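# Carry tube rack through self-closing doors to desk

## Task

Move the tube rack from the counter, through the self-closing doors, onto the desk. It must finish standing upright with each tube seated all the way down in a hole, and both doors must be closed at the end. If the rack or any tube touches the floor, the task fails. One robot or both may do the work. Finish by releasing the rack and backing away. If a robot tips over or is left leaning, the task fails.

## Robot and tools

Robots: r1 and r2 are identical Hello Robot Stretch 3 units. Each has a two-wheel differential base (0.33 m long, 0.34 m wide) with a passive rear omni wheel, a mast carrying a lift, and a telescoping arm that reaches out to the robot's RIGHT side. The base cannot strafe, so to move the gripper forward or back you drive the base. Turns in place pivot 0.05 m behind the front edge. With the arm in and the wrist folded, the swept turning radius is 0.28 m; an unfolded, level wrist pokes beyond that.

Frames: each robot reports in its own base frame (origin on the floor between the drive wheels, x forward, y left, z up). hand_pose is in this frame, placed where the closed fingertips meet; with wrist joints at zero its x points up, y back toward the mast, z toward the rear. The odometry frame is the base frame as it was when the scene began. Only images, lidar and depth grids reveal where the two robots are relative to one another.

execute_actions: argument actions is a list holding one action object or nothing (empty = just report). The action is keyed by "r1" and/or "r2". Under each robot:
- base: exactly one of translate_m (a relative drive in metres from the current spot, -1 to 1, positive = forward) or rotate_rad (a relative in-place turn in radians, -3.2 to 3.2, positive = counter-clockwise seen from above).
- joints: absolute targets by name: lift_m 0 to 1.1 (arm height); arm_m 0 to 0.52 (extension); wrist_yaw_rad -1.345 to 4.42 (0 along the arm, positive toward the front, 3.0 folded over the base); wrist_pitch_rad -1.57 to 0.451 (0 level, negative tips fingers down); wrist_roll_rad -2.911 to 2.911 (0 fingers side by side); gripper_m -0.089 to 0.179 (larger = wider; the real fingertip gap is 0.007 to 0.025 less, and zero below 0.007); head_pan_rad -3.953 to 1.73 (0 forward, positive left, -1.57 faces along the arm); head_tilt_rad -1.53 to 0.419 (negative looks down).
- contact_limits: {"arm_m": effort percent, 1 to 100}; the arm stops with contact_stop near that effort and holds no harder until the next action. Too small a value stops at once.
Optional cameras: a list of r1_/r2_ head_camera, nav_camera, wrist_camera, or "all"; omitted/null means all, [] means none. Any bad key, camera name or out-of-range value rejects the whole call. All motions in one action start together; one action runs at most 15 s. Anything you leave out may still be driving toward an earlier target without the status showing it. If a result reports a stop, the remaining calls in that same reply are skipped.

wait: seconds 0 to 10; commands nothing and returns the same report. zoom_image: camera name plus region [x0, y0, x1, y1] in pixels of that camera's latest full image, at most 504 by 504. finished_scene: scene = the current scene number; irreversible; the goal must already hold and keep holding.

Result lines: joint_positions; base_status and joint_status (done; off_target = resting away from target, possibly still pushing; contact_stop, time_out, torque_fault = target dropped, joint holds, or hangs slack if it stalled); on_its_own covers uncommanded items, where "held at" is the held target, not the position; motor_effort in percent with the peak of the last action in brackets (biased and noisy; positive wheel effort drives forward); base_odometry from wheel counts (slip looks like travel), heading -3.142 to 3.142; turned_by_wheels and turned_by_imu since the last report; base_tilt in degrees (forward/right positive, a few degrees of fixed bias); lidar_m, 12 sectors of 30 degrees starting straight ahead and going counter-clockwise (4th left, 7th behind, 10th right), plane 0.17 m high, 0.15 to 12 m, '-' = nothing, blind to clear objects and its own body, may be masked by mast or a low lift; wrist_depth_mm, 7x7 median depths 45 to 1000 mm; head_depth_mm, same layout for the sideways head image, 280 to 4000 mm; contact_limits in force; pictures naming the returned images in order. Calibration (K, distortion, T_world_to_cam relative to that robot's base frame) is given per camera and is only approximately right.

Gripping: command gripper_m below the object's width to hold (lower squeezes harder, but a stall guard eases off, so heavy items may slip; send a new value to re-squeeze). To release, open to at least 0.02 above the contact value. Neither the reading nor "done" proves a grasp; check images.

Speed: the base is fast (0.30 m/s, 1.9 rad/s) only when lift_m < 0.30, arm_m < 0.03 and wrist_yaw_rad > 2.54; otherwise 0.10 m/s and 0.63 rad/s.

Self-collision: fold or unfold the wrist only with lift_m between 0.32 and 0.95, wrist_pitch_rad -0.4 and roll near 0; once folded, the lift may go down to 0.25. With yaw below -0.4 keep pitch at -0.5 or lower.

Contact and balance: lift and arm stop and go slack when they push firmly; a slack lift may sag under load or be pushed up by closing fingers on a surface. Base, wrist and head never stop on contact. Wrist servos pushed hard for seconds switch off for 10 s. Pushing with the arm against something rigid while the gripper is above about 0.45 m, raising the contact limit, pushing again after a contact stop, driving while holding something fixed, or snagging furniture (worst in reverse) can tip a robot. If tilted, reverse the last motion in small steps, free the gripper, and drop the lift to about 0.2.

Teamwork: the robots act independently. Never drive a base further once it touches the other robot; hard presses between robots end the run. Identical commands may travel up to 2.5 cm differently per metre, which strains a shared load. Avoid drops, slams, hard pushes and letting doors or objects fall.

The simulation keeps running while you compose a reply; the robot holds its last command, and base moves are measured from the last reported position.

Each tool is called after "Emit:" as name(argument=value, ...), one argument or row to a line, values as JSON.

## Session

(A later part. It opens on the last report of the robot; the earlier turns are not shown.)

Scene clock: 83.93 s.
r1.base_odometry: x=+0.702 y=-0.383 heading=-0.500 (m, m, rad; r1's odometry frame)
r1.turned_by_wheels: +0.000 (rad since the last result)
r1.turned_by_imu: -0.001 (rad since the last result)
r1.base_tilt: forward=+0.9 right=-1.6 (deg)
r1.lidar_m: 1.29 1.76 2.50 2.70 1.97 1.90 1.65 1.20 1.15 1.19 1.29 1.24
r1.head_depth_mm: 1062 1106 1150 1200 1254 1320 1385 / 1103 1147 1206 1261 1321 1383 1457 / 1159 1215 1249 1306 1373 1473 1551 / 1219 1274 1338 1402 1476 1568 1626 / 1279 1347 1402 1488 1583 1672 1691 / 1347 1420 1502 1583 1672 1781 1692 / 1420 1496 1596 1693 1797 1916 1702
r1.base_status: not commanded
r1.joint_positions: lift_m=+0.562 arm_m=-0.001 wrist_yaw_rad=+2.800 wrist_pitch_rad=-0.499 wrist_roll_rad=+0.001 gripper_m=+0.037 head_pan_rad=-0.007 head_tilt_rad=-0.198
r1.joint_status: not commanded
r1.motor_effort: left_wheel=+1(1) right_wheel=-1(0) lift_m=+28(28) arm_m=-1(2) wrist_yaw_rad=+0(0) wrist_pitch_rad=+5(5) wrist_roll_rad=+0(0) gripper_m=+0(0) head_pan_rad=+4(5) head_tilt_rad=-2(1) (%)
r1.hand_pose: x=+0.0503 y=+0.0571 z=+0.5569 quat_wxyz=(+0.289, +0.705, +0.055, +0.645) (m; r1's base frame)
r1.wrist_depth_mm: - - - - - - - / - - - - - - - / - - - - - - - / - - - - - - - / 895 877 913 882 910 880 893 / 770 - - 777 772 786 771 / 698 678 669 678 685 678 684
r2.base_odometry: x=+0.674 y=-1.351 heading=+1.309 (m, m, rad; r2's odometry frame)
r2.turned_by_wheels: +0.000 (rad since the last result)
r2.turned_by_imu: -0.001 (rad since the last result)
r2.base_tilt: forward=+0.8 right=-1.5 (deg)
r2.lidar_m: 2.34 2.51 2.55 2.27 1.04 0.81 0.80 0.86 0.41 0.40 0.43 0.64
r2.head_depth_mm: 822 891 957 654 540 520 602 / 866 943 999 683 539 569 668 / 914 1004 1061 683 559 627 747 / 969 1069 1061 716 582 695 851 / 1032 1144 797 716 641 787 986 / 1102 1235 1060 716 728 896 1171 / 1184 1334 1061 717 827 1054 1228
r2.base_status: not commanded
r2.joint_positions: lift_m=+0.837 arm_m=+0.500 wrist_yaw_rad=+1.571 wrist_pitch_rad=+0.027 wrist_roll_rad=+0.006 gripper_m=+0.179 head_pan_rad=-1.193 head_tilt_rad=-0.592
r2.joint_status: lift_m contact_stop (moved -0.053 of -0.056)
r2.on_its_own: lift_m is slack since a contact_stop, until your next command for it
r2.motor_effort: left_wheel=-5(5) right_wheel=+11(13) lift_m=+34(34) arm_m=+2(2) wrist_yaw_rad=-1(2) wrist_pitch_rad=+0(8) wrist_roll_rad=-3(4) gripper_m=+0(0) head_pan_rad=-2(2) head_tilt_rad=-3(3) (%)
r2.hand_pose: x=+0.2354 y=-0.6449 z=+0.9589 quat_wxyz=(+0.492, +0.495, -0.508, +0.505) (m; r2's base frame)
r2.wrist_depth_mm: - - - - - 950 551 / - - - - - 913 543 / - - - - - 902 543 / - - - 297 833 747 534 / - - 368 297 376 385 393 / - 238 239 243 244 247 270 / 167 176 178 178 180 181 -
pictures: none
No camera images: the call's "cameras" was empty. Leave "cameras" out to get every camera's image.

Wrist body touches the counter. Raise slightly.

Emit:
execute_actions(
  actions=[
    {"r2":{"joints":{"lift_m":0.85,"wrist_pitch_rad":-0.08}}},
  ],
  cameras=[],
)

Emit:
execute_actions(
  actions=[
    {"r2":{"base":{"translate_m":0.19}}},
  ],
  cameras=["r2_head_camera","r2_wrist_camera"],
)

Scene clock: 87.93 s.
r1.base_odometry: x=+0.702 y=-0.383 heading=-0.500 (m, m, rad; r1's odometry frame)
r1.turned_by_wheels: +0.000 (rad since the last result)
r1.turned_by_imu: -0.001 (rad since the last result)
r1.base_tilt: forward=+0.9 right=-1.4 (deg)
r1.lidar_m: 1.29 1.76 2.50 2.71 1.98 1.89 1.65 1.20 1.15 1.19 1.29 1.24
r1.head_depth_mm: 1059 1103 1155 1206 1259 1320 1390 / 1105 1148 1208 1253 1319 1380 1453 / 1165 1212 1247 1307 1380 1470 1551 / 1214 1275 1341 1403 1482 1568 1614 / 1280 1344 1409 1492 1574 1674 1684 / 1352 1419 1492 1580 1676 1786 1690 / 1420 1506 1584 1686 1796 1916 1705
r1.base_status: not commanded
r1.joint_positions: lift_m=+0.562 arm_m=-0.001 wrist_yaw_rad=+2.800 wrist_pitch_rad=-0.499 wrist_roll_rad=+0.001 gripper_m=+0.037 head_pan_rad=-0.007 head_tilt_rad=-0.198
r1.joint_status: not commanded
r1.motor_effort: left_wheel=+1(1) right_wheel=-1(1) lift_m=+28(28) arm_m=-2(1) wrist_yaw_rad=+0(0) wrist_pitch_rad=+5(5) wrist_roll_rad=+0(0) gripper_m=+1(0) head_pan_rad=+4(4) head_tilt_rad=-2(1) (%)
r1.hand_pose: x=+0.0503 y=+0.0571 z=+0.5569 quat_wxyz=(+0.289, +0.705, +0.055, +0.645) (m; r1's base frame)
r1.wrist_depth_mm: - - - - - - - / - - - - - - - / - - - - - - - / - - - - - - - / 868 911 923 889 921 873 896 / 762 - - 768 759 766 782 / 680 671 689 695 689 705 681
r2.base_odometry: x=+0.674 y=-1.351 heading=+1.309 (m, m, rad; r2's odometry frame)
r2.turned_by_wheels: +0.000 (rad since the last result)
r2.turned_by_imu: +0.000 (rad since the last result)
r2.base_tilt: forward=+1.0 right=-1.6 (deg)
r2.lidar_m: 2.33 2.52 2.55 2.26 1.04 0.82 0.80 0.86 0.41 0.40 0.43 0.64
r2.head_depth_mm: 819 894 961 653 539 521 602 / 864 944 993 682 539 568 668 / 913 1004 1056 699 558 625 749 / 968 1069 1058 715 580 698 851 / 1033 1146 798 717 641 786 986 / 1103 1236 1058 716 728 898 1175 / 1184 1335 1061 718 827 1050 1231
r2.base_status: not commanded
r2.joint_positions: lift_m=+0.849 arm_m=+0.500 wrist_yaw_rad=+1.571 wrist_pitch_rad=-0.095 wrist_roll_rad=+0.006 gripper_m=+0.179 head_pan_rad=-1.193 head_tilt_rad=-0.592
r2.joint_status: all done
r2.motor_effort: left_wheel=-1(5) right_wheel=+2(11) lift_m=+48(51) arm_m=+1(2) wrist_yaw_rad=-1(0) wrist_pitch_rad=+5(6) wrist_roll_rad=-3(3) gripper_m=+1(1) head_pan_rad=-3(1) head_tilt_rad=-3(3) (%)
r2.hand_pose: x=+0.2314 y=-0.6449 z=+0.9398 quat_wxyz=(+0.522, +0.525, -0.477, +0.474) (m; r2's base frame)
r2.wrist_depth_mm: - - - - - 934 550 / - - - - - 922 549 / - - - 288 - 814 539 / - - 414 296 416 422 423 / - 268 258 259 260 262 264 / - 188 189 189 189 190 202 / 141 148 148 148 149 149 -
pictures: none
No camera images: the call's "cameras" was empty. Leave "cameras" out to get every camera's image.

Scene clock: 90.80 s.
r1.base_odometry: x=+0.702 y=-0.383 heading=-0.500 (m, m, rad; r1's odometry frame)
r1.turned_by_wheels: +0.000 (rad since the last result)
r1.turned_by_imu: -0.001 (rad since the last result)
r1.base_tilt: forward=+0.9 right=-1.4 (deg)
r1.lidar_m: 1.28 1.76 2.56 2.70 1.97 1.90 1.65 1.20 1.15 1.19 1.29 1.24
r1.head_depth_mm: 1064 1109 1155 1204 1257 1321 1380 / 1103 1150 1201 1258 1320 1388 1462 / 1156 1217 1247 1308 1378 1484 1546 / 1222 1280 1333 1406 1487 1575 1615 / 1282 1340 1413 1489 1581 1669 1686 / 1349 1412 1492 1584 1684 1805 1698 / 1428 1509 1593 1685 1796 1908 1711
r1.base_status: not commanded
r1.joint_positions: lift_m=+0.562 arm_m=-0.001 wrist_yaw_rad=+2.800 wrist_pitch_rad=-0.499 wrist_roll_rad=+0.001 gripper_m=+0.037 head_pan_rad=-0.007 head_tilt_rad=-0.198
r1.joint_status: not commanded
r1.motor_effort: left_wheel=+1(1) right_wheel=-1(1) lift_m=+28(28) arm_m=-1(1) wrist_yaw_rad=+0(0) wrist_pitch_rad=+5(4) wrist_roll_rad=+0(0) gripper_m=+0(1) head_pan_rad=+5(5) head_tilt_rad=-2(1) (%)
r1.hand_pose: x=+0.0503 y=+0.0571 z=+0.5569 quat_wxyz=(+0.289, +0.705, +0.055, +0.645) (m; r1's base frame)
r1.wrist_depth_mm: - - - - - - - / - - - - - - - / - - - - - - - / - - - - - - - / 868 895 914 903 916 890 897 / 773 - - 773 771 767 764 / 681 688 686 696 690 687 684
r2.base_odometry: x=+0.723 y=-1.167 heading=+1.309 (m, m, rad; r2's odometry frame)
r2.turned_by_wheels: +0.000 (rad since the last result)
r2.turned_by_imu: +0.000 (rad since the last result)
r2.base_tilt: forward=+1.0 right=-1.6 (deg)
r2.lidar_m: 2.14 2.30 3.42 2.56 1.28 1.01 0.99 0.55 0.43 0.42 0.45 0.67
r2.head_depth_mm: 834 912 984 653 539 546 631 / 882 966 1014 682 540 594 699 / 932 1023 1055 668 563 660 787 / 987 1090 1056 685 603 730 892 / 1053 1173 1059 715 684 823 1036 / 1122 1259 1059 716 763 943 1169 / 1209 1367 1062 750 867 1104 1230
r2.base_status: done
r2.joint_positions: lift_m=+0.849 arm_m=+0.500 wrist_yaw_rad=+1.571 wrist_pitch_rad=-0.096 wrist_roll_rad=+0.006 gripper_m=+0.179 head_pan_rad=-1.193 head_tilt_rad=-0.592
r2.joint_status: not commanded
r2.motor_effort: left_wheel=-1(2) right_wheel=+1(7) lift_m=+48(49) arm_m=+2(1) wrist_yaw_rad=+0(0) wrist_pitch_rad=+5(5) wrist_roll_rad=-4(3) gripper_m=+1(1) head_pan_rad=-3(3) head_tilt_rad=-3(3) (%)
r2.hand_pose: x=+0.2314 y=-0.6449 z=+0.9397 quat_wxyz=(+0.522, +0.525, -0.477, +0.474) (m; r2's base frame)
r2.wrist_depth_mm: - - - - - 983 582 / - - 93 144 100 957 567 / - - 98 196 106 809 567 / - - 101 131 109 421 423 / - 257 98 102 107 263 263 / - 188 103 107 112 189 202 / 141 147 108 112 118 149 -
pictures: r2_head_camera (sideways: a quarter turn clockwise sets it upright), r2_wrist_camera
camera_calibration (this result's frames):
r2_head_camera: T_world_to_cam=[[-0.213679, 0.469343, -0.856772, 1.13576], [0.904548, 0.426298, 0.00793399, -0.0105114], [0.368964, -0.773296, -0.515634, 0.629722], [0, 0, 0, 1]] pos_world=[0.019851, -0.0416191, 1.29788]
r2_wrist_camera: T_world_to_cam=[[0.0506341, -0.998709, -0.00410614, -0.647478], [-0.268575, -0.00965644, -0.96321, 0.991687], [0.961927, 0.0498741, -0.268717, 0.221646], [0, 0, 0, 1]] pos_world=[0.0859197, -0.64812, 1.0121]
Images, in order (width x height): r2_head_camera 896x504, r2_wrist_camera 644x364.

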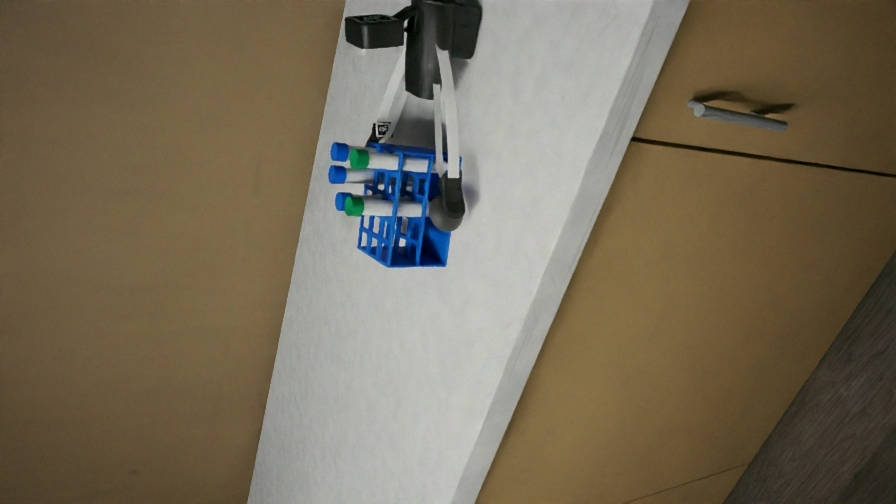

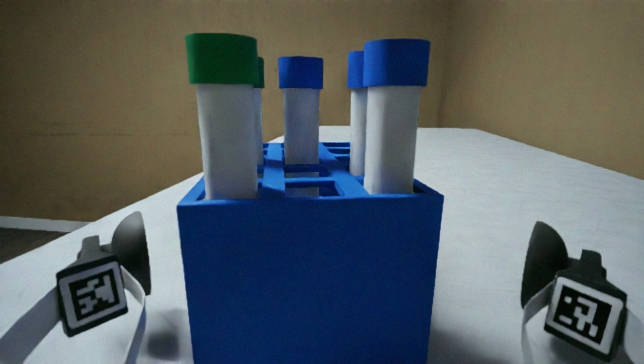

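Emit:
execute_actions(
  actions=[
    {"r2":{"joints":{"arm_m":0.485}}},
  ],
  cameras=[],
)

Emit:
execute_actions(
  actions=[
    {"r2":{"joints":{"gripper_m":0.03}}},
  ],
  cameras=[],
)

Emit:
execute_actions(
  actions=[
    {"r2":{"joints":{"lift_m":0.9}}},
  ],
  cameras=["r2_head_camera","r2_wrist_camera"],
)

Scene clock: 95.10 s.
r1.base_odometry: x=+0.702 y=-0.383 heading=-0.500 (m, m, rad; r1's odometry frame)
r1.turned_by_wheels: +0.000 (rad since the last result)
r1.turned_by_imu: -0.001 (rad since the last result)
r1.base_tilt: forward=+0.9 right=-1.6 (deg)
r1.lidar_m: 1.29 1.76 2.56 2.71 1.97 1.89 1.64 1.20 1.15 1.19 1.29 1.24
r1.head_depth_mm: 1061 1107 1149 1203 1253 1322 1381 / 1106 1151 1198 1259 1324 1387 1457 / 1160 1213 1244 1313 1383 1473 1554 / 1216 1270 1334 1412 1475 1562 1627 / 1283 1343 1410 1490 1573 1664 1687 / 1347 1420 1495 1587 1683 1787 1689 / 1429 1500 1599 1694 1791 1915 1708
r1.base_status: not commanded
r1.joint_positions: lift_m=+0.562 arm_m=-0.001 wrist_yaw_rad=+2.800 wrist_pitch_rad=-0.499 wrist_roll_rad=+0.001 gripper_m=+0.037 head_pan_rad=-0.007 head_tilt_rad=-0.198
r1.joint_status: not commanded
r1.motor_effort: left_wheel=+1(1) right_wheel=-1(1) lift_m=+28(29) arm_m=-1(2) wrist_yaw_rad=+1(0) wrist_pitch_rad=+5(5) wrist_roll_rad=+0(0) gripper_m=+1(0) head_pan_rad=+4(4) head_tilt_rad=-1(1) (%)
r1.hand_pose: x=+0.0503 y=+0.0571 z=+0.5569 quat_wxyz=(+0.289, +0.705, +0.055, +0.645) (m; r1's base frame)
r1.wrist_depth_mm: - - - - - - - / - - - - - - - / - - - - - - - / - - - - - - - / 870 910 904 865 910 899 875 / 784 - - 757 760 773 766 / 700 670 683 684 680 682 679
r2.base_odometry: x=+0.723 y=-1.167 heading=+1.309 (m, m, rad; r2's odometry frame)
r2.turned_by_wheels: +0.000 (rad since the last result)
r2.turned_by_imu: +0.000 (rad since the last result)
r2.base_tilt: forward=+0.9 right=-1.6 (deg)
r2.lidar_m: 2.15 2.30 3.42 2.55 1.28 1.01 0.99 0.55 0.43 0.42 0.45 0.67
r2.head_depth_mm: 837 913 984 652 538 547 631 / 882 963 1009 683 539 593 701 / 931 1022 1056 665 563 659 787 / 987 1093 1059 683 603 731 893 / 1050 1173 1062 716 683 825 1035 / 1126 1263 1059 717 766 946 1173 / 1209 1368 1056 750 867 1104 1231
r2.base_status: not commanded
r2.joint_positions: lift_m=+0.849 arm_m=+0.485 wrist_yaw_rad=+1.571 wrist_pitch_rad=-0.096 wrist_roll_rad=+0.006 gripper_m=+0.179 head_pan_rad=-1.193 head_tilt_rad=-0.592
r2.joint_status: all done
r2.motor_effort: left_wheel=-1(2) right_wheel=+2(1) lift_m=+48(48) arm_m=-3(2) wrist_yaw_rad=+0(0) wrist_pitch_rad=+5(5) wrist_roll_rad=-3(4) gripper_m=+0(0) head_pan_rad=-3(2) head_tilt_rad=-3(3) (%)
r2.hand_pose: x=+0.2314 y=-0.6303 z=+0.9397 quat_wxyz=(+0.522, +0.525, -0.477, +0.474) (m; r2's base frame)
r2.wrist_depth_mm: - - - - - - 601 / - - - 141 102 919 594 / - - - 149 107 831 594 / - - 333 120 107 420 426 / - 269 98 100 104 242 263 / 204 188 170 104 109 180 202 / 141 148 136 109 115 146 -
pictures: none
No camera images: the call's "cameras" was empty. Leave "cameras" out to get every camera's image.

Scene clock: 97.07 s.
r1.base_odometry: x=+0.702 y=-0.383 heading=-0.500 (m, m, rad; r1's odometry frame)
r1.turned_by_wheels: +0.000 (rad since the last result)
r1.turned_by_imu: +0.000 (rad since the last result)
r1.base_tilt: forward=+0.8 right=-1.3 (deg)
r1.lidar_m: 1.29 1.76 2.56 2.70 1.98 1.90 1.65 1.20 1.15 1.19 1.29 1.24
r1.head_depth_mm: 1063 1105 1150 1206 1252 1321 1385 / 1105 1149 1203 1260 1326 1380 1461 / 1160 1218 1249 1309 1379 1482 1548 / 1219 1276 1338 1402 1476 1566 1621 / 1275 1340 1411 1497 1579 1672 1693 / 1344 1410 1491 1591 1675 1791 1700 / 1421 1508 1597 1685 1793 1919 1713
r1.base_status: not commanded
r1.joint_positions: lift_m=+0.562 arm_m=-0.001 wrist_yaw_rad=+2.800 wrist_pitch_rad=-0.499 wrist_roll_rad=+0.001 gripper_m=+0.037 head_pan_rad=-0.007 head_tilt_rad=-0.198
r1.joint_status: not commanded
r1.motor_effort: left_wheel=+1(1) right_wheel=-1(1) lift_m=+29(28) arm_m=-1(1) wrist_yaw_rad=+0(0) wrist_pitch_rad=+5(5) wrist_roll_rad=+0(0) gripper_m=+1(0) head_pan_rad=+5(5) head_tilt_rad=-1(2) (%)
r1.hand_pose: x=+0.0503 y=+0.0571 z=+0.5569 quat_wxyz=(+0.289, +0.705, +0.055, +0.645) (m; r1's base frame)
r1.wrist_depth_mm: - - - - - - - / - - - - - - - / - - - - - - - / - - - - - - - / 875 893 909 902 911 901 893 / 763 - - 785 784 757 761 / 697 668 676 675 691 682 692
r2.base_odometry: x=+0.723 y=-1.167 heading=+1.309 (m, m, rad; r2's odometry frame)
r2.turned_by_wheels: +0.000 (rad since the last result)
r2.turned_by_imu: +0.000 (rad since the last result)
r2.base_tilt: forward=+1.0 right=-1.7 (deg)
r2.lidar_m: 2.15 2.31 3.43 2.56 1.28 1.01 0.99 0.55 0.43 0.42 0.45 0.67
r2.head_depth_mm: 836 910 984 654 538 546 632 / 882 963 1009 683 540 593 699 / 933 1026 1055 664 565 659 788 / 988 1093 1060 684 603 730 893 / 1051 1173 1057 715 683 827 1037 / 1125 1262 1060 715 768 943 1170 / 1207 1362 1062 751 867 1106 1230
r2.base_status: not commanded
r2.joint_positions: lift_m=+0.849 arm_m=+0.485 wrist_yaw_rad=+1.571 wrist_pitch_rad=-0.097 wrist_roll_rad=+0.005 gripper_m=+0.031 head_pan_rad=-1.193 head_tilt_rad=-0.592
r2.joint_status: all done
r2.motor_effort: left_wheel=-1(1) right_wheel=+2(2) lift_m=+48(48) arm_m=-2(2) wrist_yaw_rad=+1(0) wrist_pitch_rad=+5(6) wrist_roll_rad=-3(4) gripper_m=-25(97) head_pan_rad=-3(3) head_tilt_rad=-3(3) (%)
r2.hand_pose: x=+0.2313 y=-0.6303 z=+0.9394 quat_wxyz=(+0.523, +0.525, -0.476, +0.474) (m; r2's base frame)
r2.wrist_depth_mm: - - - - - - 597 / - - - 152 115 - 598 / - - - 159 138 826 586 / - - 150 116 120 417 425 / - 257 103 109 120 262 263 / 186 197 108 114 125 195 190 / 147 147 136 120 133 143 149
pictures: none
No camera images: the call's "cameras" was empty. Leave "cameras" out to get every camera's image.

Scene clock: 98.37 s.
r1.base_odometry: x=+0.702 y=-0.383 heading=-0.500 (m, m, rad; r1's odometry frame)
r1.turned_by_wheels: +0.000 (rad since the last result)
r1.turned_by_imu: +0.000 (rad since the last result)
r1.base_tilt: forward=+0.7 right=-1.5 (deg)
r1.lidar_m: 1.29 1.76 2.55 2.70 1.97 1.90 1.65 1.20 1.15 1.19 1.29 1.24
r1.head_depth_mm: 1062 1107 1152 1201 1262 1324 1384 / 1108 1153 1203 1257 1321 1389 1456 / 1167 1212 1245 1309 1381 1482 1546 / 1221 1269 1341 1402 1481 1568 1620 / 1281 1338 1410 1492 1575 1669 1683 / 1346 1420 1502 1587 1674 1790 1691 / 1425 1503 1595 1694 1791 1908 1716
r1.base_status: not commanded
r1.joint_positions: lift_m=+0.562 arm_m=-0.001 wrist_yaw_rad=+2.800 wrist_pitch_rad=-0.499 wrist_roll_rad=+0.001 gripper_m=+0.037 head_pan_rad=-0.007 head_tilt_rad=-0.198
r1.joint_status: not commanded
r1.motor_effort: left_wheel=+1(1) right_wheel=-1(1) lift_m=+28(29) arm_m=-2(2) wrist_yaw_rad=+0(0) wrist_pitch_rad=+4(5) wrist_roll_rad=+0(0) gripper_m=+0(0) head_pan_rad=+5(5) head_tilt_rad=-2(1) (%)
r1.hand_pose: x=+0.0503 y=+0.0571 z=+0.5569 quat_wxyz=(+0.289, +0.705, +0.055, +0.645) (m; r1's base frame)
r1.wrist_depth_mm: - - - - - - - / - - - - - - - / - - - - - - - / - - - - - - - / 893 914 898 884 883 887 853 / 789 - - 777 768 752 760 / 657 681 685 684 688 685 682
r2.base_odometry: x=+0.723 y=-1.167 heading=+1.309 (m, m, rad; r2's odometry frame)
r2.turned_by_wheels: +0.000 (rad since the last result)
r2.turned_by_imu: +0.000 (rad since the last result)
r2.base_tilt: forward=+1.0 right=-1.7 (deg)
r2.lidar_m: 2.15 2.32 3.41 2.56 1.28 1.01 0.99 0.55 0.43 0.42 0.45 0.67
r2.head_depth_mm: 839 908 971 682 539 546 632 / 882 965 1021 682 540 593 700 / 929 1023 691 682 563 657 789 / 990 1092 1056 690 603 731 893 / 1051 1167 1059 715 685 825 1035 / 1126 1265 1057 716 763 942 1173 / 1209 1366 1060 751 869 1103 1232
r2.base_status: not commanded
r2.joint_positions: lift_m=+0.899 arm_m=+0.485 wrist_yaw_rad=+1.571 wrist_pitch_rad=-0.109 wrist_roll_rad=+0.005 gripper_m=+0.037 head_pan_rad=-1.193 head_tilt_rad=-0.592
r2.joint_status: all done
r2.on_its_own: gripper_m is held at +0.036, not at your +0.030, by its stall guard, which is still easing
r2.motor_effort: left_wheel=-1(1) right_wheel=+2(2) lift_m=+49(52) arm_m=-3(2) wrist_yaw_rad=+0(0) wrist_pitch_rad=+10(10) wrist_roll_rad=-3(3) gripper_m=-23(25) head_pan_rad=-2(2) head_tilt_rad=-3(3) (%)
r2.hand_pose: x=+0.2307 y=-0.6303 z=+0.9864 quat_wxyz=(+0.526, +0.528, -0.473, +0.471) (m; r2's base frame)
r2.wrist_depth_mm: - - - - - - 604 / - - - 158 120 - 605 / - - - 162 143 909 591 / - - 159 112 121 587 529 / - - 105 110 121 370 372 / - 281 108 115 125 278 270 / 219 211 195 119 131 204 214
pictures: r2_head_camera (sideways: a quarter turn clockwise sets it upright), r2_wrist_camera
camera_calibration (this result's frames):
r2_head_camera: T_world_to_cam=[[-0.213676, 0.469344, -0.856772, 1.13576], [0.90455, 0.426293, 0.00793401, -0.0105114], [0.36896, -0.773298, -0.515634, 0.629722], [0, 0, 0, 1]] pos_world=[0.0198507, -0.0416192, 1.29788]
r2_wrist_camera: T_world_to_cam=[[0.0507139, -0.998707, -0.00349248, -0.633359], [-0.28129, -0.0109282, -0.959561, 1.03511], [0.958282, 0.0496455, -0.28148, 0.247378], [0, 0, 0, 1]] pos_world=[0.0862267, -0.63351, 1.06067]
Images, in order (width x height): r2_head_camera 896x504, r2_wrist_camera 644x364.

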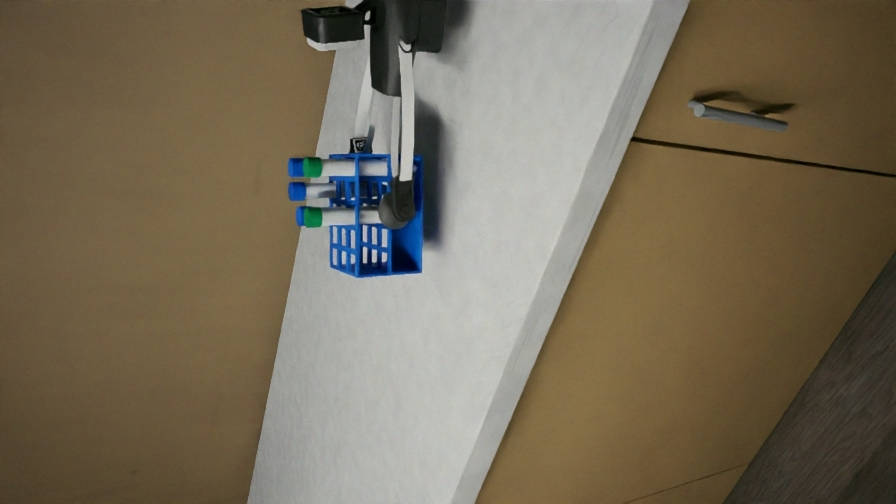

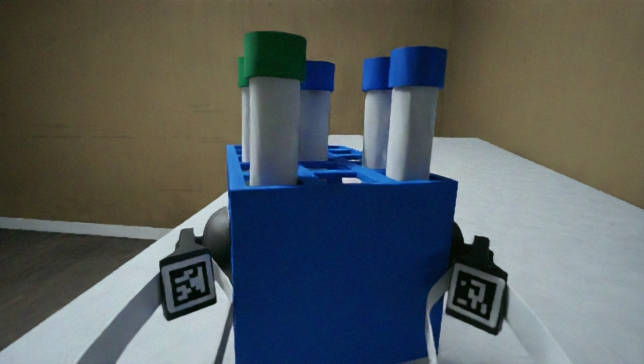

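Emit:
execute_actions(
  actions=[
    {"r1":{"base":{"rotate_rad":1.0}},"r2":{"joints":{"lift_m":0.93,"arm_m":0.0}}},
  ],
  cameras=[],
)

Emit:
execute_actions(
  actions=[
    {"r1":{"base":{"translate_m":1.0}},"r2":{"base":{"rotate_rad":1.6}}},
  ],
  cameras=[],
)

Emit:
execute_actions(
  actions=[
    {"r1":{"base":{"translate_m":0.21},"joints":{"wrist_yaw_rad":1.57,"wrist_pitch_rad":-0.4,"gripper_m":0.12}}},
  ],
  cameras=[],
)

Emit:
execute_actions(
  actions=[
    {"r1":{"base":{"rotate_rad":-1.49},"joints":{"wrist_pitch_rad":0,"lift_m":0.7,"arm_m":0.5,"head_pan_rad":-0.5,"head_tilt_rad":-0.4}}},
  ],
)

Scene clock: 122.53 s.
r1.base_odometry: x=+0.702 y=-0.383 heading=+0.500 (m, m, rad; r1's odometry frame)
r1.turned_by_wheels: +1.000 (rad since the last result)
r1.turned_by_imu: +0.996 (rad since the last result)
r1.base_tilt: forward=+0.8 right=-1.5 (deg)
r1.lidar_m: 2.46 2.84 2.00 1.89 1.73 1.21 1.15 1.19 1.31 1.24 1.28 1.68
r1.head_depth_mm: 3027 3100 3176 3284 2932 2110 1643 / 3229 3375 3501 3600 2964 2110 1654 / 3186 3324 2989 2996 2661 2122 1664 / 3181 3298 3145 3005 2855 2150 1667 / 3150 3277 3391 2967 3053 2153 1678 / 3112 3258 3354 2935 3015 2187 1694 / 3140 3214 3341 2939 3021 2199 1713
r1.base_status: done
r1.joint_positions: lift_m=+0.562 arm_m=-0.001 wrist_yaw_rad=+2.800 wrist_pitch_rad=-0.499 wrist_roll_rad=+0.001 gripper_m=+0.037 head_pan_rad=-0.007 head_tilt_rad=-0.198
r1.joint_status: not commanded
r1.motor_effort: left_wheel=-2(6) right_wheel=+2(6) lift_m=+28(29) arm_m=-2(2) wrist_yaw_rad=+0(1) wrist_pitch_rad=+5(5) wrist_roll_rad=+0(0) gripper_m=+1(1) head_pan_rad=+4(5) head_tilt_rad=-2(2) (%)
r1.hand_pose: x=+0.0503 y=+0.0571 z=+0.5569 quat_wxyz=(+0.289, +0.705, +0.055, +0.645) (m; r1's base frame)
r1.wrist_depth_mm: - - - - - - - / - - - - - - - / - - - - - - - / - - - - - - - / 867 897 929 900 905 886 877 / 779 - - 777 772 781 772 / 684 690 663 696 669 683 672
r2.base_odometry: x=+0.723 y=-1.167 heading=+1.309 (m, m, rad; r2's odometry frame)
r2.turned_by_wheels: +0.000 (rad since the last result)
r2.turned_by_imu: -0.001 (rad since the last result)
r2.base_tilt: forward=+1.0 right=-1.7 (deg)
r2.lidar_m: 2.15 2.32 3.44 2.55 1.28 1.00 0.99 0.55 0.43 0.42 0.45 0.67
r2.head_depth_mm: 837 911 972 714 540 545 623 / 880 965 1008 716 539 594 670 / 934 1027 1055 715 565 630 - / 990 1093 1057 714 603 - - / 1052 1171 1057 716 685 825 - / 1124 1263 1060 716 762 972 1173 / 1205 1373 1060 751 801 305 1173
r2.base_status: not commanded
r2.joint_positions: lift_m=+0.929 arm_m=+0.002 wrist_yaw_rad=+1.571 wrist_pitch_rad=-0.109 wrist_roll_rad=+0.005 gripper_m=+0.046 head_pan_rad=-1.193 head_tilt_rad=-0.592
r2.joint_status: all done
joint sent to its limit — the command would take r2.arm_m past its lower limit, so that joint was sent only as far as its limit.
r2.on_its_own: gripper_m is held at +0.046, not at your +0.030, by its stall guard, which is not easing now
r2.motor_effort: left_wheel=-1(1) right_wheel=+2(2) lift_m=+49(54) arm_m=-3(3) wrist_yaw_rad=+0(0) wrist_pitch_rad=+10(10) wrist_roll_rad=-3(3) gripper_m=-20(20) head_pan_rad=-3(5) head_tilt_rad=-3(3) (%)
r2.hand_pose: x=+0.2307 y=-0.1476 z=+1.0162 quat_wxyz=(+0.526, +0.528, -0.473, +0.471) (m; r2's base frame)
r2.wrist_depth_mm: - - - - - - - / - - - 157 120 - - / - - - 161 143 - - / - - 158 112 121 790 706 / - - 105 110 121 599 445 / - - 108 115 125 546 367 / - - - 119 131 705 392
pictures: none
No camera images: the call's "cameras" was empty. Leave "cameras" out to get every camera's image.

Scene clock: 133.63 s.
r1.base_odometry: x=+1.580 y=+0.096 heading=+0.500 (m, m, rad; r1's odometry frame)
r1.turned_by_wheels: +0.000 (rad since the last result)
r1.turned_by_imu: +0.007 (rad since the last result)
r1.base_tilt: forward=+0.8 right=-1.5 (deg)
r1.lidar_m: 1.55 2.05 2.03 1.94 1.99 2.26 2.15 1.78 1.26 1.20 1.23 1.63
r1.head_depth_mm: 2361 2434 2551 2677 2763 2104 1640 / 2307 2414 2516 2049 2141 2115 1646 / 2309 2389 1591 2023 2091 1810 1664 / 2289 2395 2433 1985 2092 1962 1672 / 2274 2368 2469 2015 2075 2135 1679 / 2271 2355 2461 1997 2069 2130 1691 / 2260 2356 2427 1984 2047 2108 1710
r1.base_status: done
r1.joint_positions: lift_m=+0.562 arm_m=-0.001 wrist_yaw_rad=+2.800 wrist_pitch_rad=-0.499 wrist_roll_rad=+0.001 gripper_m=+0.037 head_pan_rad=-0.007 head_tilt_rad=-0.198
r1.joint_status: not commanded
r1.motor_effort: left_wheel=-3(3) right_wheel=+2(6) lift_m=+28(28) arm_m=-2(2) wrist_yaw_rad=-1(0) wrist_pitch_rad=+5(5) wrist_roll_rad=+0(0) gripper_m=+1(0) head_pan_rad=+4(4) head_tilt_rad=-2(2) (%)
r1.hand_pose: x=+0.0503 y=+0.0571 z=+0.5569 quat_wxyz=(+0.289, +0.705, +0.055, +0.645) (m; r1's base frame)
r1.wrist_depth_mm: - - - - - - - / - - - - - - - / - - - - - - - / - - - - - - - / 874 912 899 882 882 911 898 / 760 - - 748 774 788 787 / 682 675 702 694 683 670 688
r2.base_odometry: x=+0.723 y=-1.167 heading=+2.909 (m, m, rad; r2's odometry frame)
r2.turned_by_wheels: +1.600 (rad since the last result)
r2.turned_by_imu: +1.577 (rad since the last result)
r2.base_tilt: forward=+0.9 right=-1.7 (deg)
r2.lidar_m: 1.56 1.25 1.00 0.99 0.54 0.43 0.42 0.46 0.70 2.15 2.34 1.56
r2.head_depth_mm: 1822 1979 2177 2319 1837 1474 1274 / 1927 2108 2307 2426 1834 1471 1285 / 2040 2254 2505 2432 1833 1560 - / 2190 2414 2683 2446 1820 - - / 2333 2608 2918 2437 1836 1473 - / 2516 2808 3139 2428 1834 1439 1246 / 2704 3050 3409 2447 1832 305 1173
r2.base_status: done
r2.joint_positions: lift_m=+0.929 arm_m=+0.002 wrist_yaw_rad=+1.571 wrist_pitch_rad=-0.109 wrist_roll_rad=+0.005 gripper_m=+0.046 head_pan_rad=-1.193 head_tilt_rad=-0.592
r2.joint_status: not commanded
r2.on_its_own: gripper_m is held at +0.046, not at your +0.030, by its stall guard, which is not easing now
r2.motor_effort: left_wheel=-2(4) right_wheel=+3(7) lift_m=+49(49) arm_m=-3(2) wrist_yaw_rad=-1(1) wrist_pitch_rad=+10(10) wrist_roll_rad=-3(3) gripper_m=-19(19) head_pan_rad=-2(2) head_tilt_rad=-3(3) (%)
r2.hand_pose: x=+0.2307 y=-0.1476 z=+1.0162 quat_wxyz=(+0.526, +0.528, -0.473, +0.471) (m; r2's base frame)
r2.wrist_depth_mm: - - - - - - - / - - - 158 120 - - / - - - 162 143 - - / - - 159 112 122 - - / - - 105 110 121 - - / - - 108 114 125 - - / - - - 119 131 - -
pictures: none
No camera images: the call's "cameras" was empty. Leave "cameras" out to get every camera's image.

Scene clock: 136.73 s.
r1.base_odometry: x=+1.764 y=+0.197 heading=+0.500 (m, m, rad; r1's odometry frame)
r1.turned_by_wheels: +0.000 (rad since the last result)
r1.turned_by_imu: +0.001 (rad since the last result)
r1.base_tilt: forward=+0.9 right=-1.5 (deg)
r1.lidar_m: 1.34 1.83 2.04 1.95 2.01 2.47 2.36 1.76 1.25 1.19 1.22 1.63
r1.head_depth_mm: 2139 2251 2330 2423 2495 2021 1637 / 2143 2209 2290 1833 1892 1968 1557 / 2099 2182 1441 1829 1891 1955 1543 / 2101 2192 2271 1130 1866 1945 1562 / 2094 2179 2282 1790 1861 1916 1690 / 2078 2164 2246 1784 1849 1944 1691 / 2067 2145 2244 1777 1830 1908 1701
r1.base_status: done
r1.joint_positions: lift_m=+0.562 arm_m=-0.001 wrist_yaw_rad=+1.573 wrist_pitch_rad=-0.421 wrist_roll_rad=+0.001 gripper_m=+0.120 head_pan_rad=-0.007 head_tilt_rad=-0.198
r1.joint_status: all done
r1.motor_effort: left_wheel=-2(4) right_wheel=+2(3) lift_m=+27(29) arm_m=-2(1) wrist_yaw_rad=-3(3) wrist_pitch_rad=+8(8) wrist_roll_rad=+0(0) gripper_m=+0(80) head_pan_rad=+5(4) head_tilt_rad=-2(2) (%)
r1.hand_pose: x=+0.2027 y=-0.1437 z=+0.5739 quat_wxyz=(+0.593, +0.594, -0.384, +0.385) (m; r1's base frame)
r1.wrist_depth_mm: - - - - - - - / - - - - - - - / - - - - - - - / - - - - - - - / 975 992 997 991 942 951 971 / 819 - 838 816 812 833 825 / 723 725 709 724 705 702 720
r2.base_odometry: x=+0.723 y=-1.167 heading=+2.909 (m, m, rad; r2's odometry frame)
r2.turned_by_wheels: +0.000 (rad since the last result)
r2.turned_by_imu: +0.000 (rad since the last result)
r2.base_tilt: forward=+0.9 right=-1.8 (deg)
r2.lidar_m: 1.36 1.25 1.00 0.99 0.54 0.43 0.42 0.46 0.70 2.15 2.34 1.35
r2.head_depth_mm: 1814 1977 2186 2326 1831 1476 1271 / 1920 2104 2328 2434 1831 1466 1287 / 2045 2249 2504 2433 1832 1549 - / 2178 2404 2700 2428 1827 - - / 2308 2593 2940 2432 1832 1473 - / 2488 2812 3123 2435 1836 1431 1244 / 2720 3067 3378 2440 1833 305 1177
r2.base_status: not commanded
r2.joint_positions: lift_m=+0.929 arm_m=+0.002 wrist_yaw_rad=+1.571 wrist_pitch_rad=-0.109 wrist_roll_rad=+0.005 gripper_m=+0.046 head_pan_rad=-1.193 head_tilt_rad=-0.592
r2.joint_status: not commanded
r2.on_its_own: gripper_m is held at +0.046, not at your +0.030, by its stall guard, which is not easing now
r2.motor_effort: left_wheel=-2(2) right_wheel=+3(3) lift_m=+49(49) arm_m=-3(2) wrist_yaw_rad=+0(0) wrist_pitch_rad=+10(10) wrist_roll_rad=-3(3) gripper_m=-19(20) head_pan_rad=-4(2) head_tilt_rad=-3(3) (%)
r2.hand_pose: x=+0.2307 y=-0.1476 z=+1.0162 quat_wxyz=(+0.526, +0.528, -0.473, +0.471) (m; r2's base frame)
r2.wrist_depth_mm: - - - - - - - / - - - 158 120 - - / - - - 161 143 - - / - - 158 112 122 - - / - - 104 110 121 - - / - - 108 115 125 - - / - - - 120 132 - -
pictures: none
No camera images: the call's "cameras" was empty. Leave "cameras" out to get every camera's image.

Scene clock: 141.60 s.
r1.base_odometry: x=+1.764 y=+0.197 heading=-0.990 (m, m, rad; r1's odometry frame)
r1.turned_by_wheels: -1.490 (rad since the last result)
r1.turned_by_imu: -1.488 (rad since the last result)
r1.base_tilt: forward=+0.8 right=-1.3 (deg)
r1.lidar_m: 1.19 1.25 1.47 1.34 1.87 2.00 1.95 2.04 2.43 2.36 1.63 1.22
r1.head_depth_mm: 1329 1435 1555 1711 1885 1662 1379 / 1249 1355 1474 1609 1770 1673 1384 / 1189 1268 1372 1509 1644 1682 1387 / 1138 1213 1310 1420 1548 1640 1397 / 1085 1156 1244 1334 1451 1565 1412 / 1039 1105 1177 1268 1370 1485 1409 / 1001 1057 1125 1205 1298 1393 1423
r1.base_status: done
r1.joint_positions: lift_m=+0.699 arm_m=+0.500 wrist_yaw_rad=+1.570 wrist_pitch_rad=-0.023 wrist_roll_rad=+0.001 gripper_m=+0.120 head_pan_rad=-0.493 head_tilt_rad=-0.395
r1.joint_status: all done
r1.motor_effort: left_wheel=+2(6) right_wheel=+0(4) lift_m=+40(40) arm_m=+4(4) wrist_yaw_rad=-1(2) wrist_pitch_rad=+9(9) wrist_roll_rad=+0(0) gripper_m=+1(1) head_pan_rad=-5(46) head_tilt_rad=-4(27) (%)
r1.hand_pose: x=+0.2343 y=-0.6447 z=+0.8083 quat_wxyz=(+0.506, +0.506, -0.494, +0.494) (m; r1's base frame)
r1.wrist_depth_mm: - - - 984 - - - / - - - - - - - / - - - - - - - / - - - - - - - / - - - - - - - / - - - - - - - / - - - - - - -
r2.base_odometry: x=+0.723 y=-1.167 heading=+2.909 (m, m, rad; r2's odometry frame)
r2.turned_by_wheels: +0.000 (rad since the last result)
r2.turned_by_imu: +0.000 (rad since the last result)
r2.base_tilt: forward=+1.0 right=-1.8 (deg)
r2.lidar_m: 1.35 1.25 1.00 0.99 0.53 0.43 0.42 0.46 0.70 2.15 2.33 1.25
r2.head_depth_mm: 1826 1984 2182 2311 1833 1465 1270 / 1919 2104 2326 2433 1828 1469 1283 / 2034 2218 2489 2441 1834 1554 - / 2176 2416 2707 2420 1837 - - / 2326 2601 2929 2437 1840 1466 - / 2493 2824 3128 2434 1834 1436 1241 / 2707 3065 3385 2428 1836 305 1177
r2.base_status: not commanded
r2.joint_positions: lift_m=+0.929 arm_m=+0.002 wrist_yaw_rad=+1.571 wrist_pitch_rad=-0.109 wrist_roll_rad=+0.005 gripper_m=+0.046 head_pan_rad=-1.193 head_tilt_rad=-0.592
r2.joint_status: not commanded
r2.on_its_own: gripper_m is held at +0.046, not at your +0.030, by its stall guard, which is not easing now
r2.motor_effort: left_wheel=-2(2) right_wheel=+2(2) lift_m=+50(49) arm_m=-2(1) wrist_yaw_rad=+0(0) wrist_pitch_rad=+10(10) wrist_roll_rad=-3(3) gripper_m=-20(20) head_pan_rad=-1(2) head_tilt_rad=-3(3) (%)
r2.hand_pose: x=+0.2307 y=-0.1476 z=+1.0162 quat_wxyz=(+0.526, +0.528, -0.473, +0.471) (m; r2's base frame)
r2.wrist_depth_mm: - - - - - - - / - - - 158 121 - - / - - - 161 143 - - / - - 158 112 121 - - / - - 105 110 121 - - / - - 108 115 125 - - / - - - 119 132 - -
pictures: r1_head_camera (sideways: a quarter turn clockwise sets it upright), r1_nav_camera (sideways: a quarter turn counterclockwise sets it upright), r1_wrist_camera, r2_head_camera (sideways: a quarter turn clockwise sets it upright), r2_nav_camera (sideways: a quarter turn counterclockwise sets it upright), r2_wrist_camera
camera_calibration (this result's frames):
r1_head_camera: T_world_to_cam=[[-0.350253, 0.223015, -0.909718, 1.20719], [0.476406, 0.878644, 0.0319748, -0.0438519], [0.806449, -0.422196, -0.413993, 0.493123], [0, 0, 0, 1]] pos_world=[0.0460347, -0.0224968, 1.30376]
r1_nav_camera: T_world_to_cam=[[0.340617, -0.245648, 0.907545, -1.13844], [-0.517092, -0.855113, -0.0373825, 0.0991413], [0.785236, -0.456551, -0.418289, 0.495523], [0, 0, 0, 1]] pos_world=[0.049933, 0.0313545, 1.24416]
r1_wrist_camera: T_world_to_cam=[[-0.0338908, -0.998889, -0.0327379, -0.612642], [-0.249851, 0.0401845, -0.96745, 0.89079], [0.967691, -0.0246081, -0.250935, 0.123261], [0, 0, 0, 1]] pos_world=[0.0825234, -0.644724, 0.872669]
r2_head_camera: T_world_to_cam=[[-0.213629, 0.469421, -0.856742, 1.13572], [0.90461, 0.426167, 0.00793767, -0.0105165], [0.368841, -0.773321, -0.515684, 0.629788], [0, 0, 0, 1]] pos_world=[0.0198449, -0.0416209, 1.29788]
r2_nav_camera: T_world_to_cam=[[0.210604, -0.507335, 0.835618, -1.05149], [-0.929758, -0.36801, 0.0108974, 0.049154], [0.301987, -0.779217, -0.549203, 0.672315], [0, 0, 0, 1]] pos_world=[0.0641186, 0.00851058, 1.24735]
r2_wrist_camera: T_world_to_cam=[[0.0507114, -0.998707, -0.00352134, -0.15105], [-0.281808, -0.0109266, -0.959409, 1.06899], [0.95813, 0.0496453, -0.281997, 0.2324], [0, 0, 0, 1]] pos_world=[0.0862388, -0.150712, 1.0906]
Images, in order (width x height): r1_head_camera 896x504, r1_nav_camera 672x504, r1_wrist_camera 644x364, r2_head_camera 896x504, r2_nav_camera 672x504, r2_wrist_camera 644x364.

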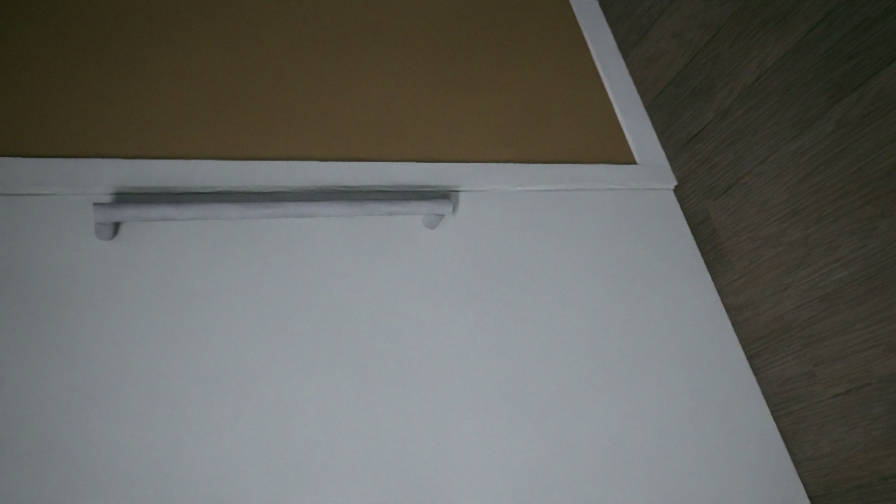

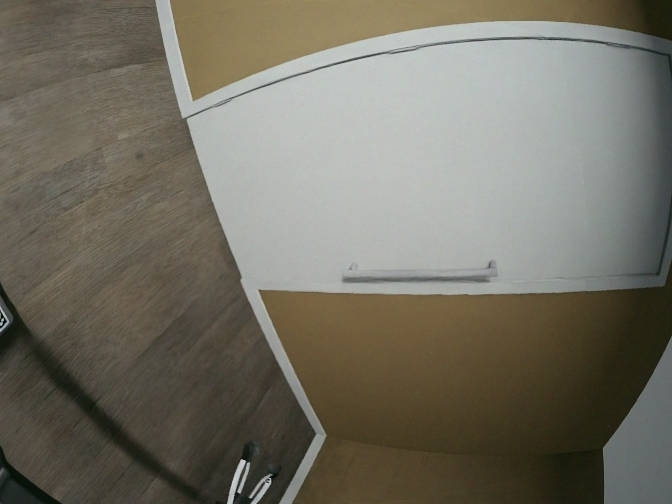

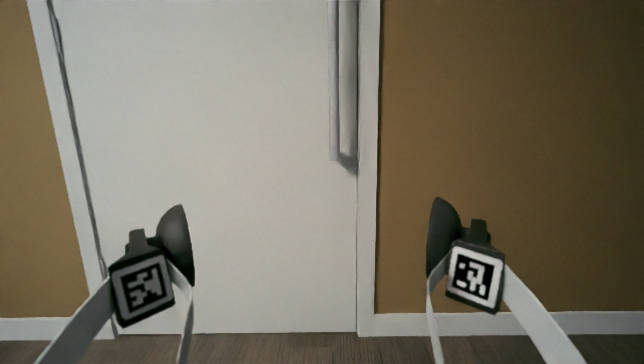

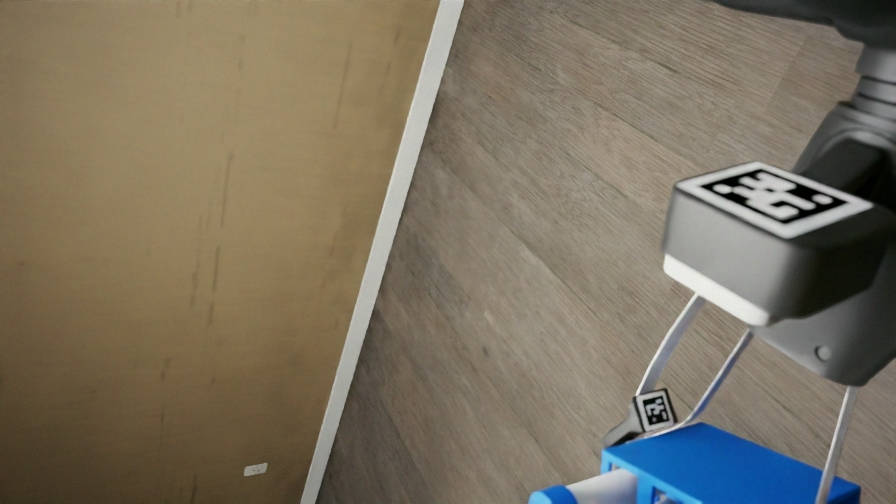

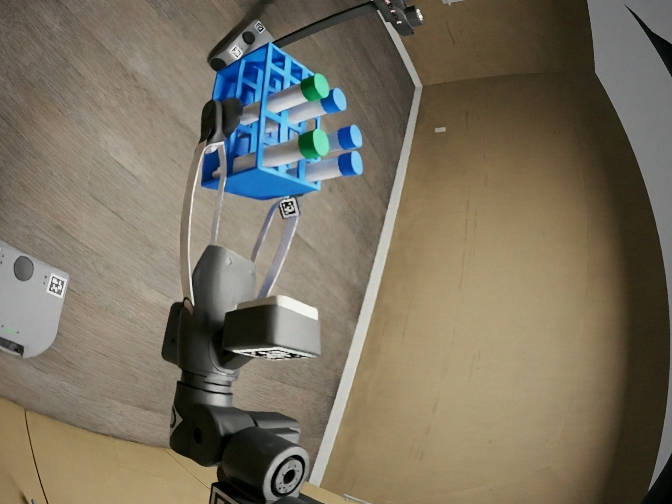

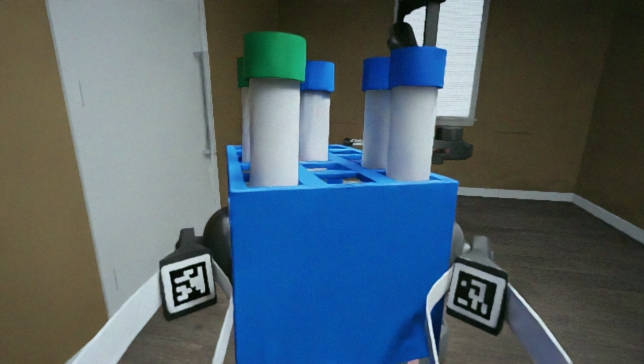

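Emit:
execute_actions(
  actions=[
    {"r1":{"base":{"translate_m":0.78},"joints":{"lift_m":0.86,"head_pan_rad":-0.9,"head_tilt_rad":-0.4}}},
  ],
  cameras=["r1_head_camera","r1_wrist_camera"],
)

Scene clock: 153.47 s.
r1.base_odometry: x=+2.192 y=-0.455 heading=-0.990 (m, m, rad; r1's odometry frame)
r1.turned_by_wheels: +0.000 (rad since the last result)
r1.turned_by_imu: +0.001 (rad since the last result)
r1.base_tilt: forward=+0.9 right=-1.4 (deg)
r1.lidar_m: 0.41 0.42 0.61 1.47 1.47 2.80 2.73 2.86 2.45 1.38 0.56 0.42
r1.head_depth_mm: 731 850 953 1062 1238 1422 1377 / 656 725 773 839 896 1085 1232 / 590 633 686 745 816 902 1008 / 526 560 599 643 698 761 832 / 474 503 533 567 610 657 711 / 433 455 480 509 542 577 620 / 397 416 437 460 487 516 550
r1.base_status: done
r1.joint_positions: lift_m=+0.859 arm_m=+0.500 wrist_yaw_rad=+1.570 wrist_pitch_rad=-0.023 wrist_roll_rad=+0.001 gripper_m=+0.120 head_pan_rad=-0.893 head_tilt_rad=-0.395
r1.joint_status: all done
r1.motor_effort: left_wheel=+1(5) right_wheel=-1(4) lift_m=+40(39) arm_m=+4(5) wrist_yaw_rad=-1(1) wrist_pitch_rad=+8(9) wrist_roll_rad=+0(0) gripper_m=+1(1) head_pan_rad=-5(41) head_tilt_rad=-4(6) (%)
r1.hand_pose: x=+0.2343 y=-0.6447 z=+0.9683 quat_wxyz=(+0.506, +0.506, -0.494, +0.494) (m; r1's base frame)
r1.wrist_depth_mm: 286 282 285 280 277 269 275 / 298 296 295 291 226 279 288 / 307 309 303 301 232 289 298 / 322 320 318 316 239 298 312 / 333 331 331 329 245 316 324 / 348 - 348 344 254 332 334 / 359 365 366 360 350 345 351
r2.base_odometry: x=+0.723 y=-1.167 heading=+2.909 (m, m, rad; r2's odometry frame)
r2.turned_by_wheels: +0.000 (rad since the last result)
r2.turned_by_imu: -0.001 (rad since the last result)
r2.base_tilt: forward=+1.0 right=-1.5 (deg)
r2.lidar_m: 1.29 1.25 1.00 0.99 0.54 0.43 0.42 0.46 0.70 2.15 2.34 3.55
r2.head_depth_mm: 1825 1982 2169 2321 1828 1470 1272 / 1932 2122 2325 2436 1840 1465 1290 / 2047 2247 2486 2436 1826 1558 - / 2177 2402 2680 2412 1830 - - / 2337 2589 2911 2434 1829 1469 - / 2478 2811 3144 2424 1835 1435 1241 / 2710 3083 3366 2418 1841 305 1176
r2.base_status: not commanded
r2.joint_positions: lift_m=+0.929 arm_m=+0.002 wrist_yaw_rad=+1.571 wrist_pitch_rad=-0.109 wrist_roll_rad=+0.005 gripper_m=+0.046 head_pan_rad=-1.193 head_tilt_rad=-0.592
r2.joint_status: not commanded
r2.on_its_own: gripper_m is held at +0.046, not at your +0.030, by its stall guard, which is not easing now
r2.motor_effort: left_wheel=-2(2) right_wheel=+3(2) lift_m=+49(49) arm_m=-2(2) wrist_yaw_rad=-1(0) wrist_pitch_rad=+10(10) wrist_roll_rad=-3(3) gripper_m=-20(20) head_pan_rad=-4(3) head_tilt_rad=-3(3) (%)
r2.hand_pose: x=+0.2307 y=-0.1476 z=+1.0162 quat_wxyz=(+0.526, +0.528, -0.473, +0.471) (m; r2's base frame)
r2.wrist_depth_mm: - - - - - - - / - - - 158 120 - - / - - - 162 143 - - / - - 159 112 121 - - / - - 104 110 121 - - / - - 108 115 125 - - / - - - 119 132 - -
pictures: r1_head_camera (sideways: a quarter turn clockwise sets it upright), r1_wrist_camera
camera_calibration (this result's frames):
r1_head_camera: T_world_to_cam=[[-0.235894, 0.341839, -0.90967, 1.20643], [0.780834, 0.62392, 0.0319744, -0.0457083], [0.578491, -0.702759, -0.414098, 0.49465], [0, 0, 0, 1]] pos_world=[0.0341291, -0.0362667, 1.30375]
r1_wrist_camera: T_world_to_cam=[[-0.0338909, -0.998889, -0.0327377, -0.607407], [-0.24985, 0.0401844, -0.96745, 1.04558], [0.967691, -0.0246083, -0.250935, 0.16341], [0, 0, 0, 1]] pos_world=[0.0825234, -0.644727, 1.03267]
Images, in order (width x height): r1_head_camera 896x504, r1_wrist_camera 644x364.

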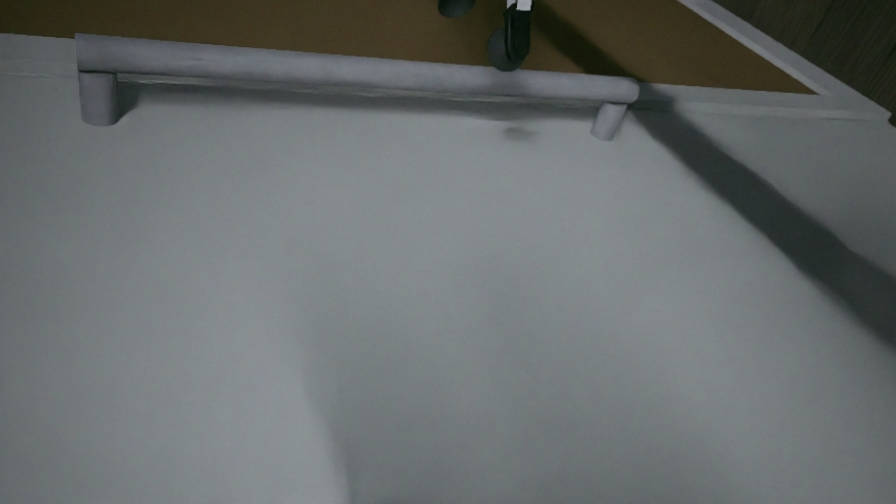

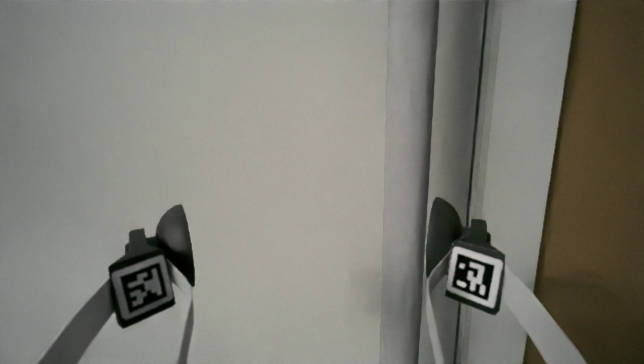

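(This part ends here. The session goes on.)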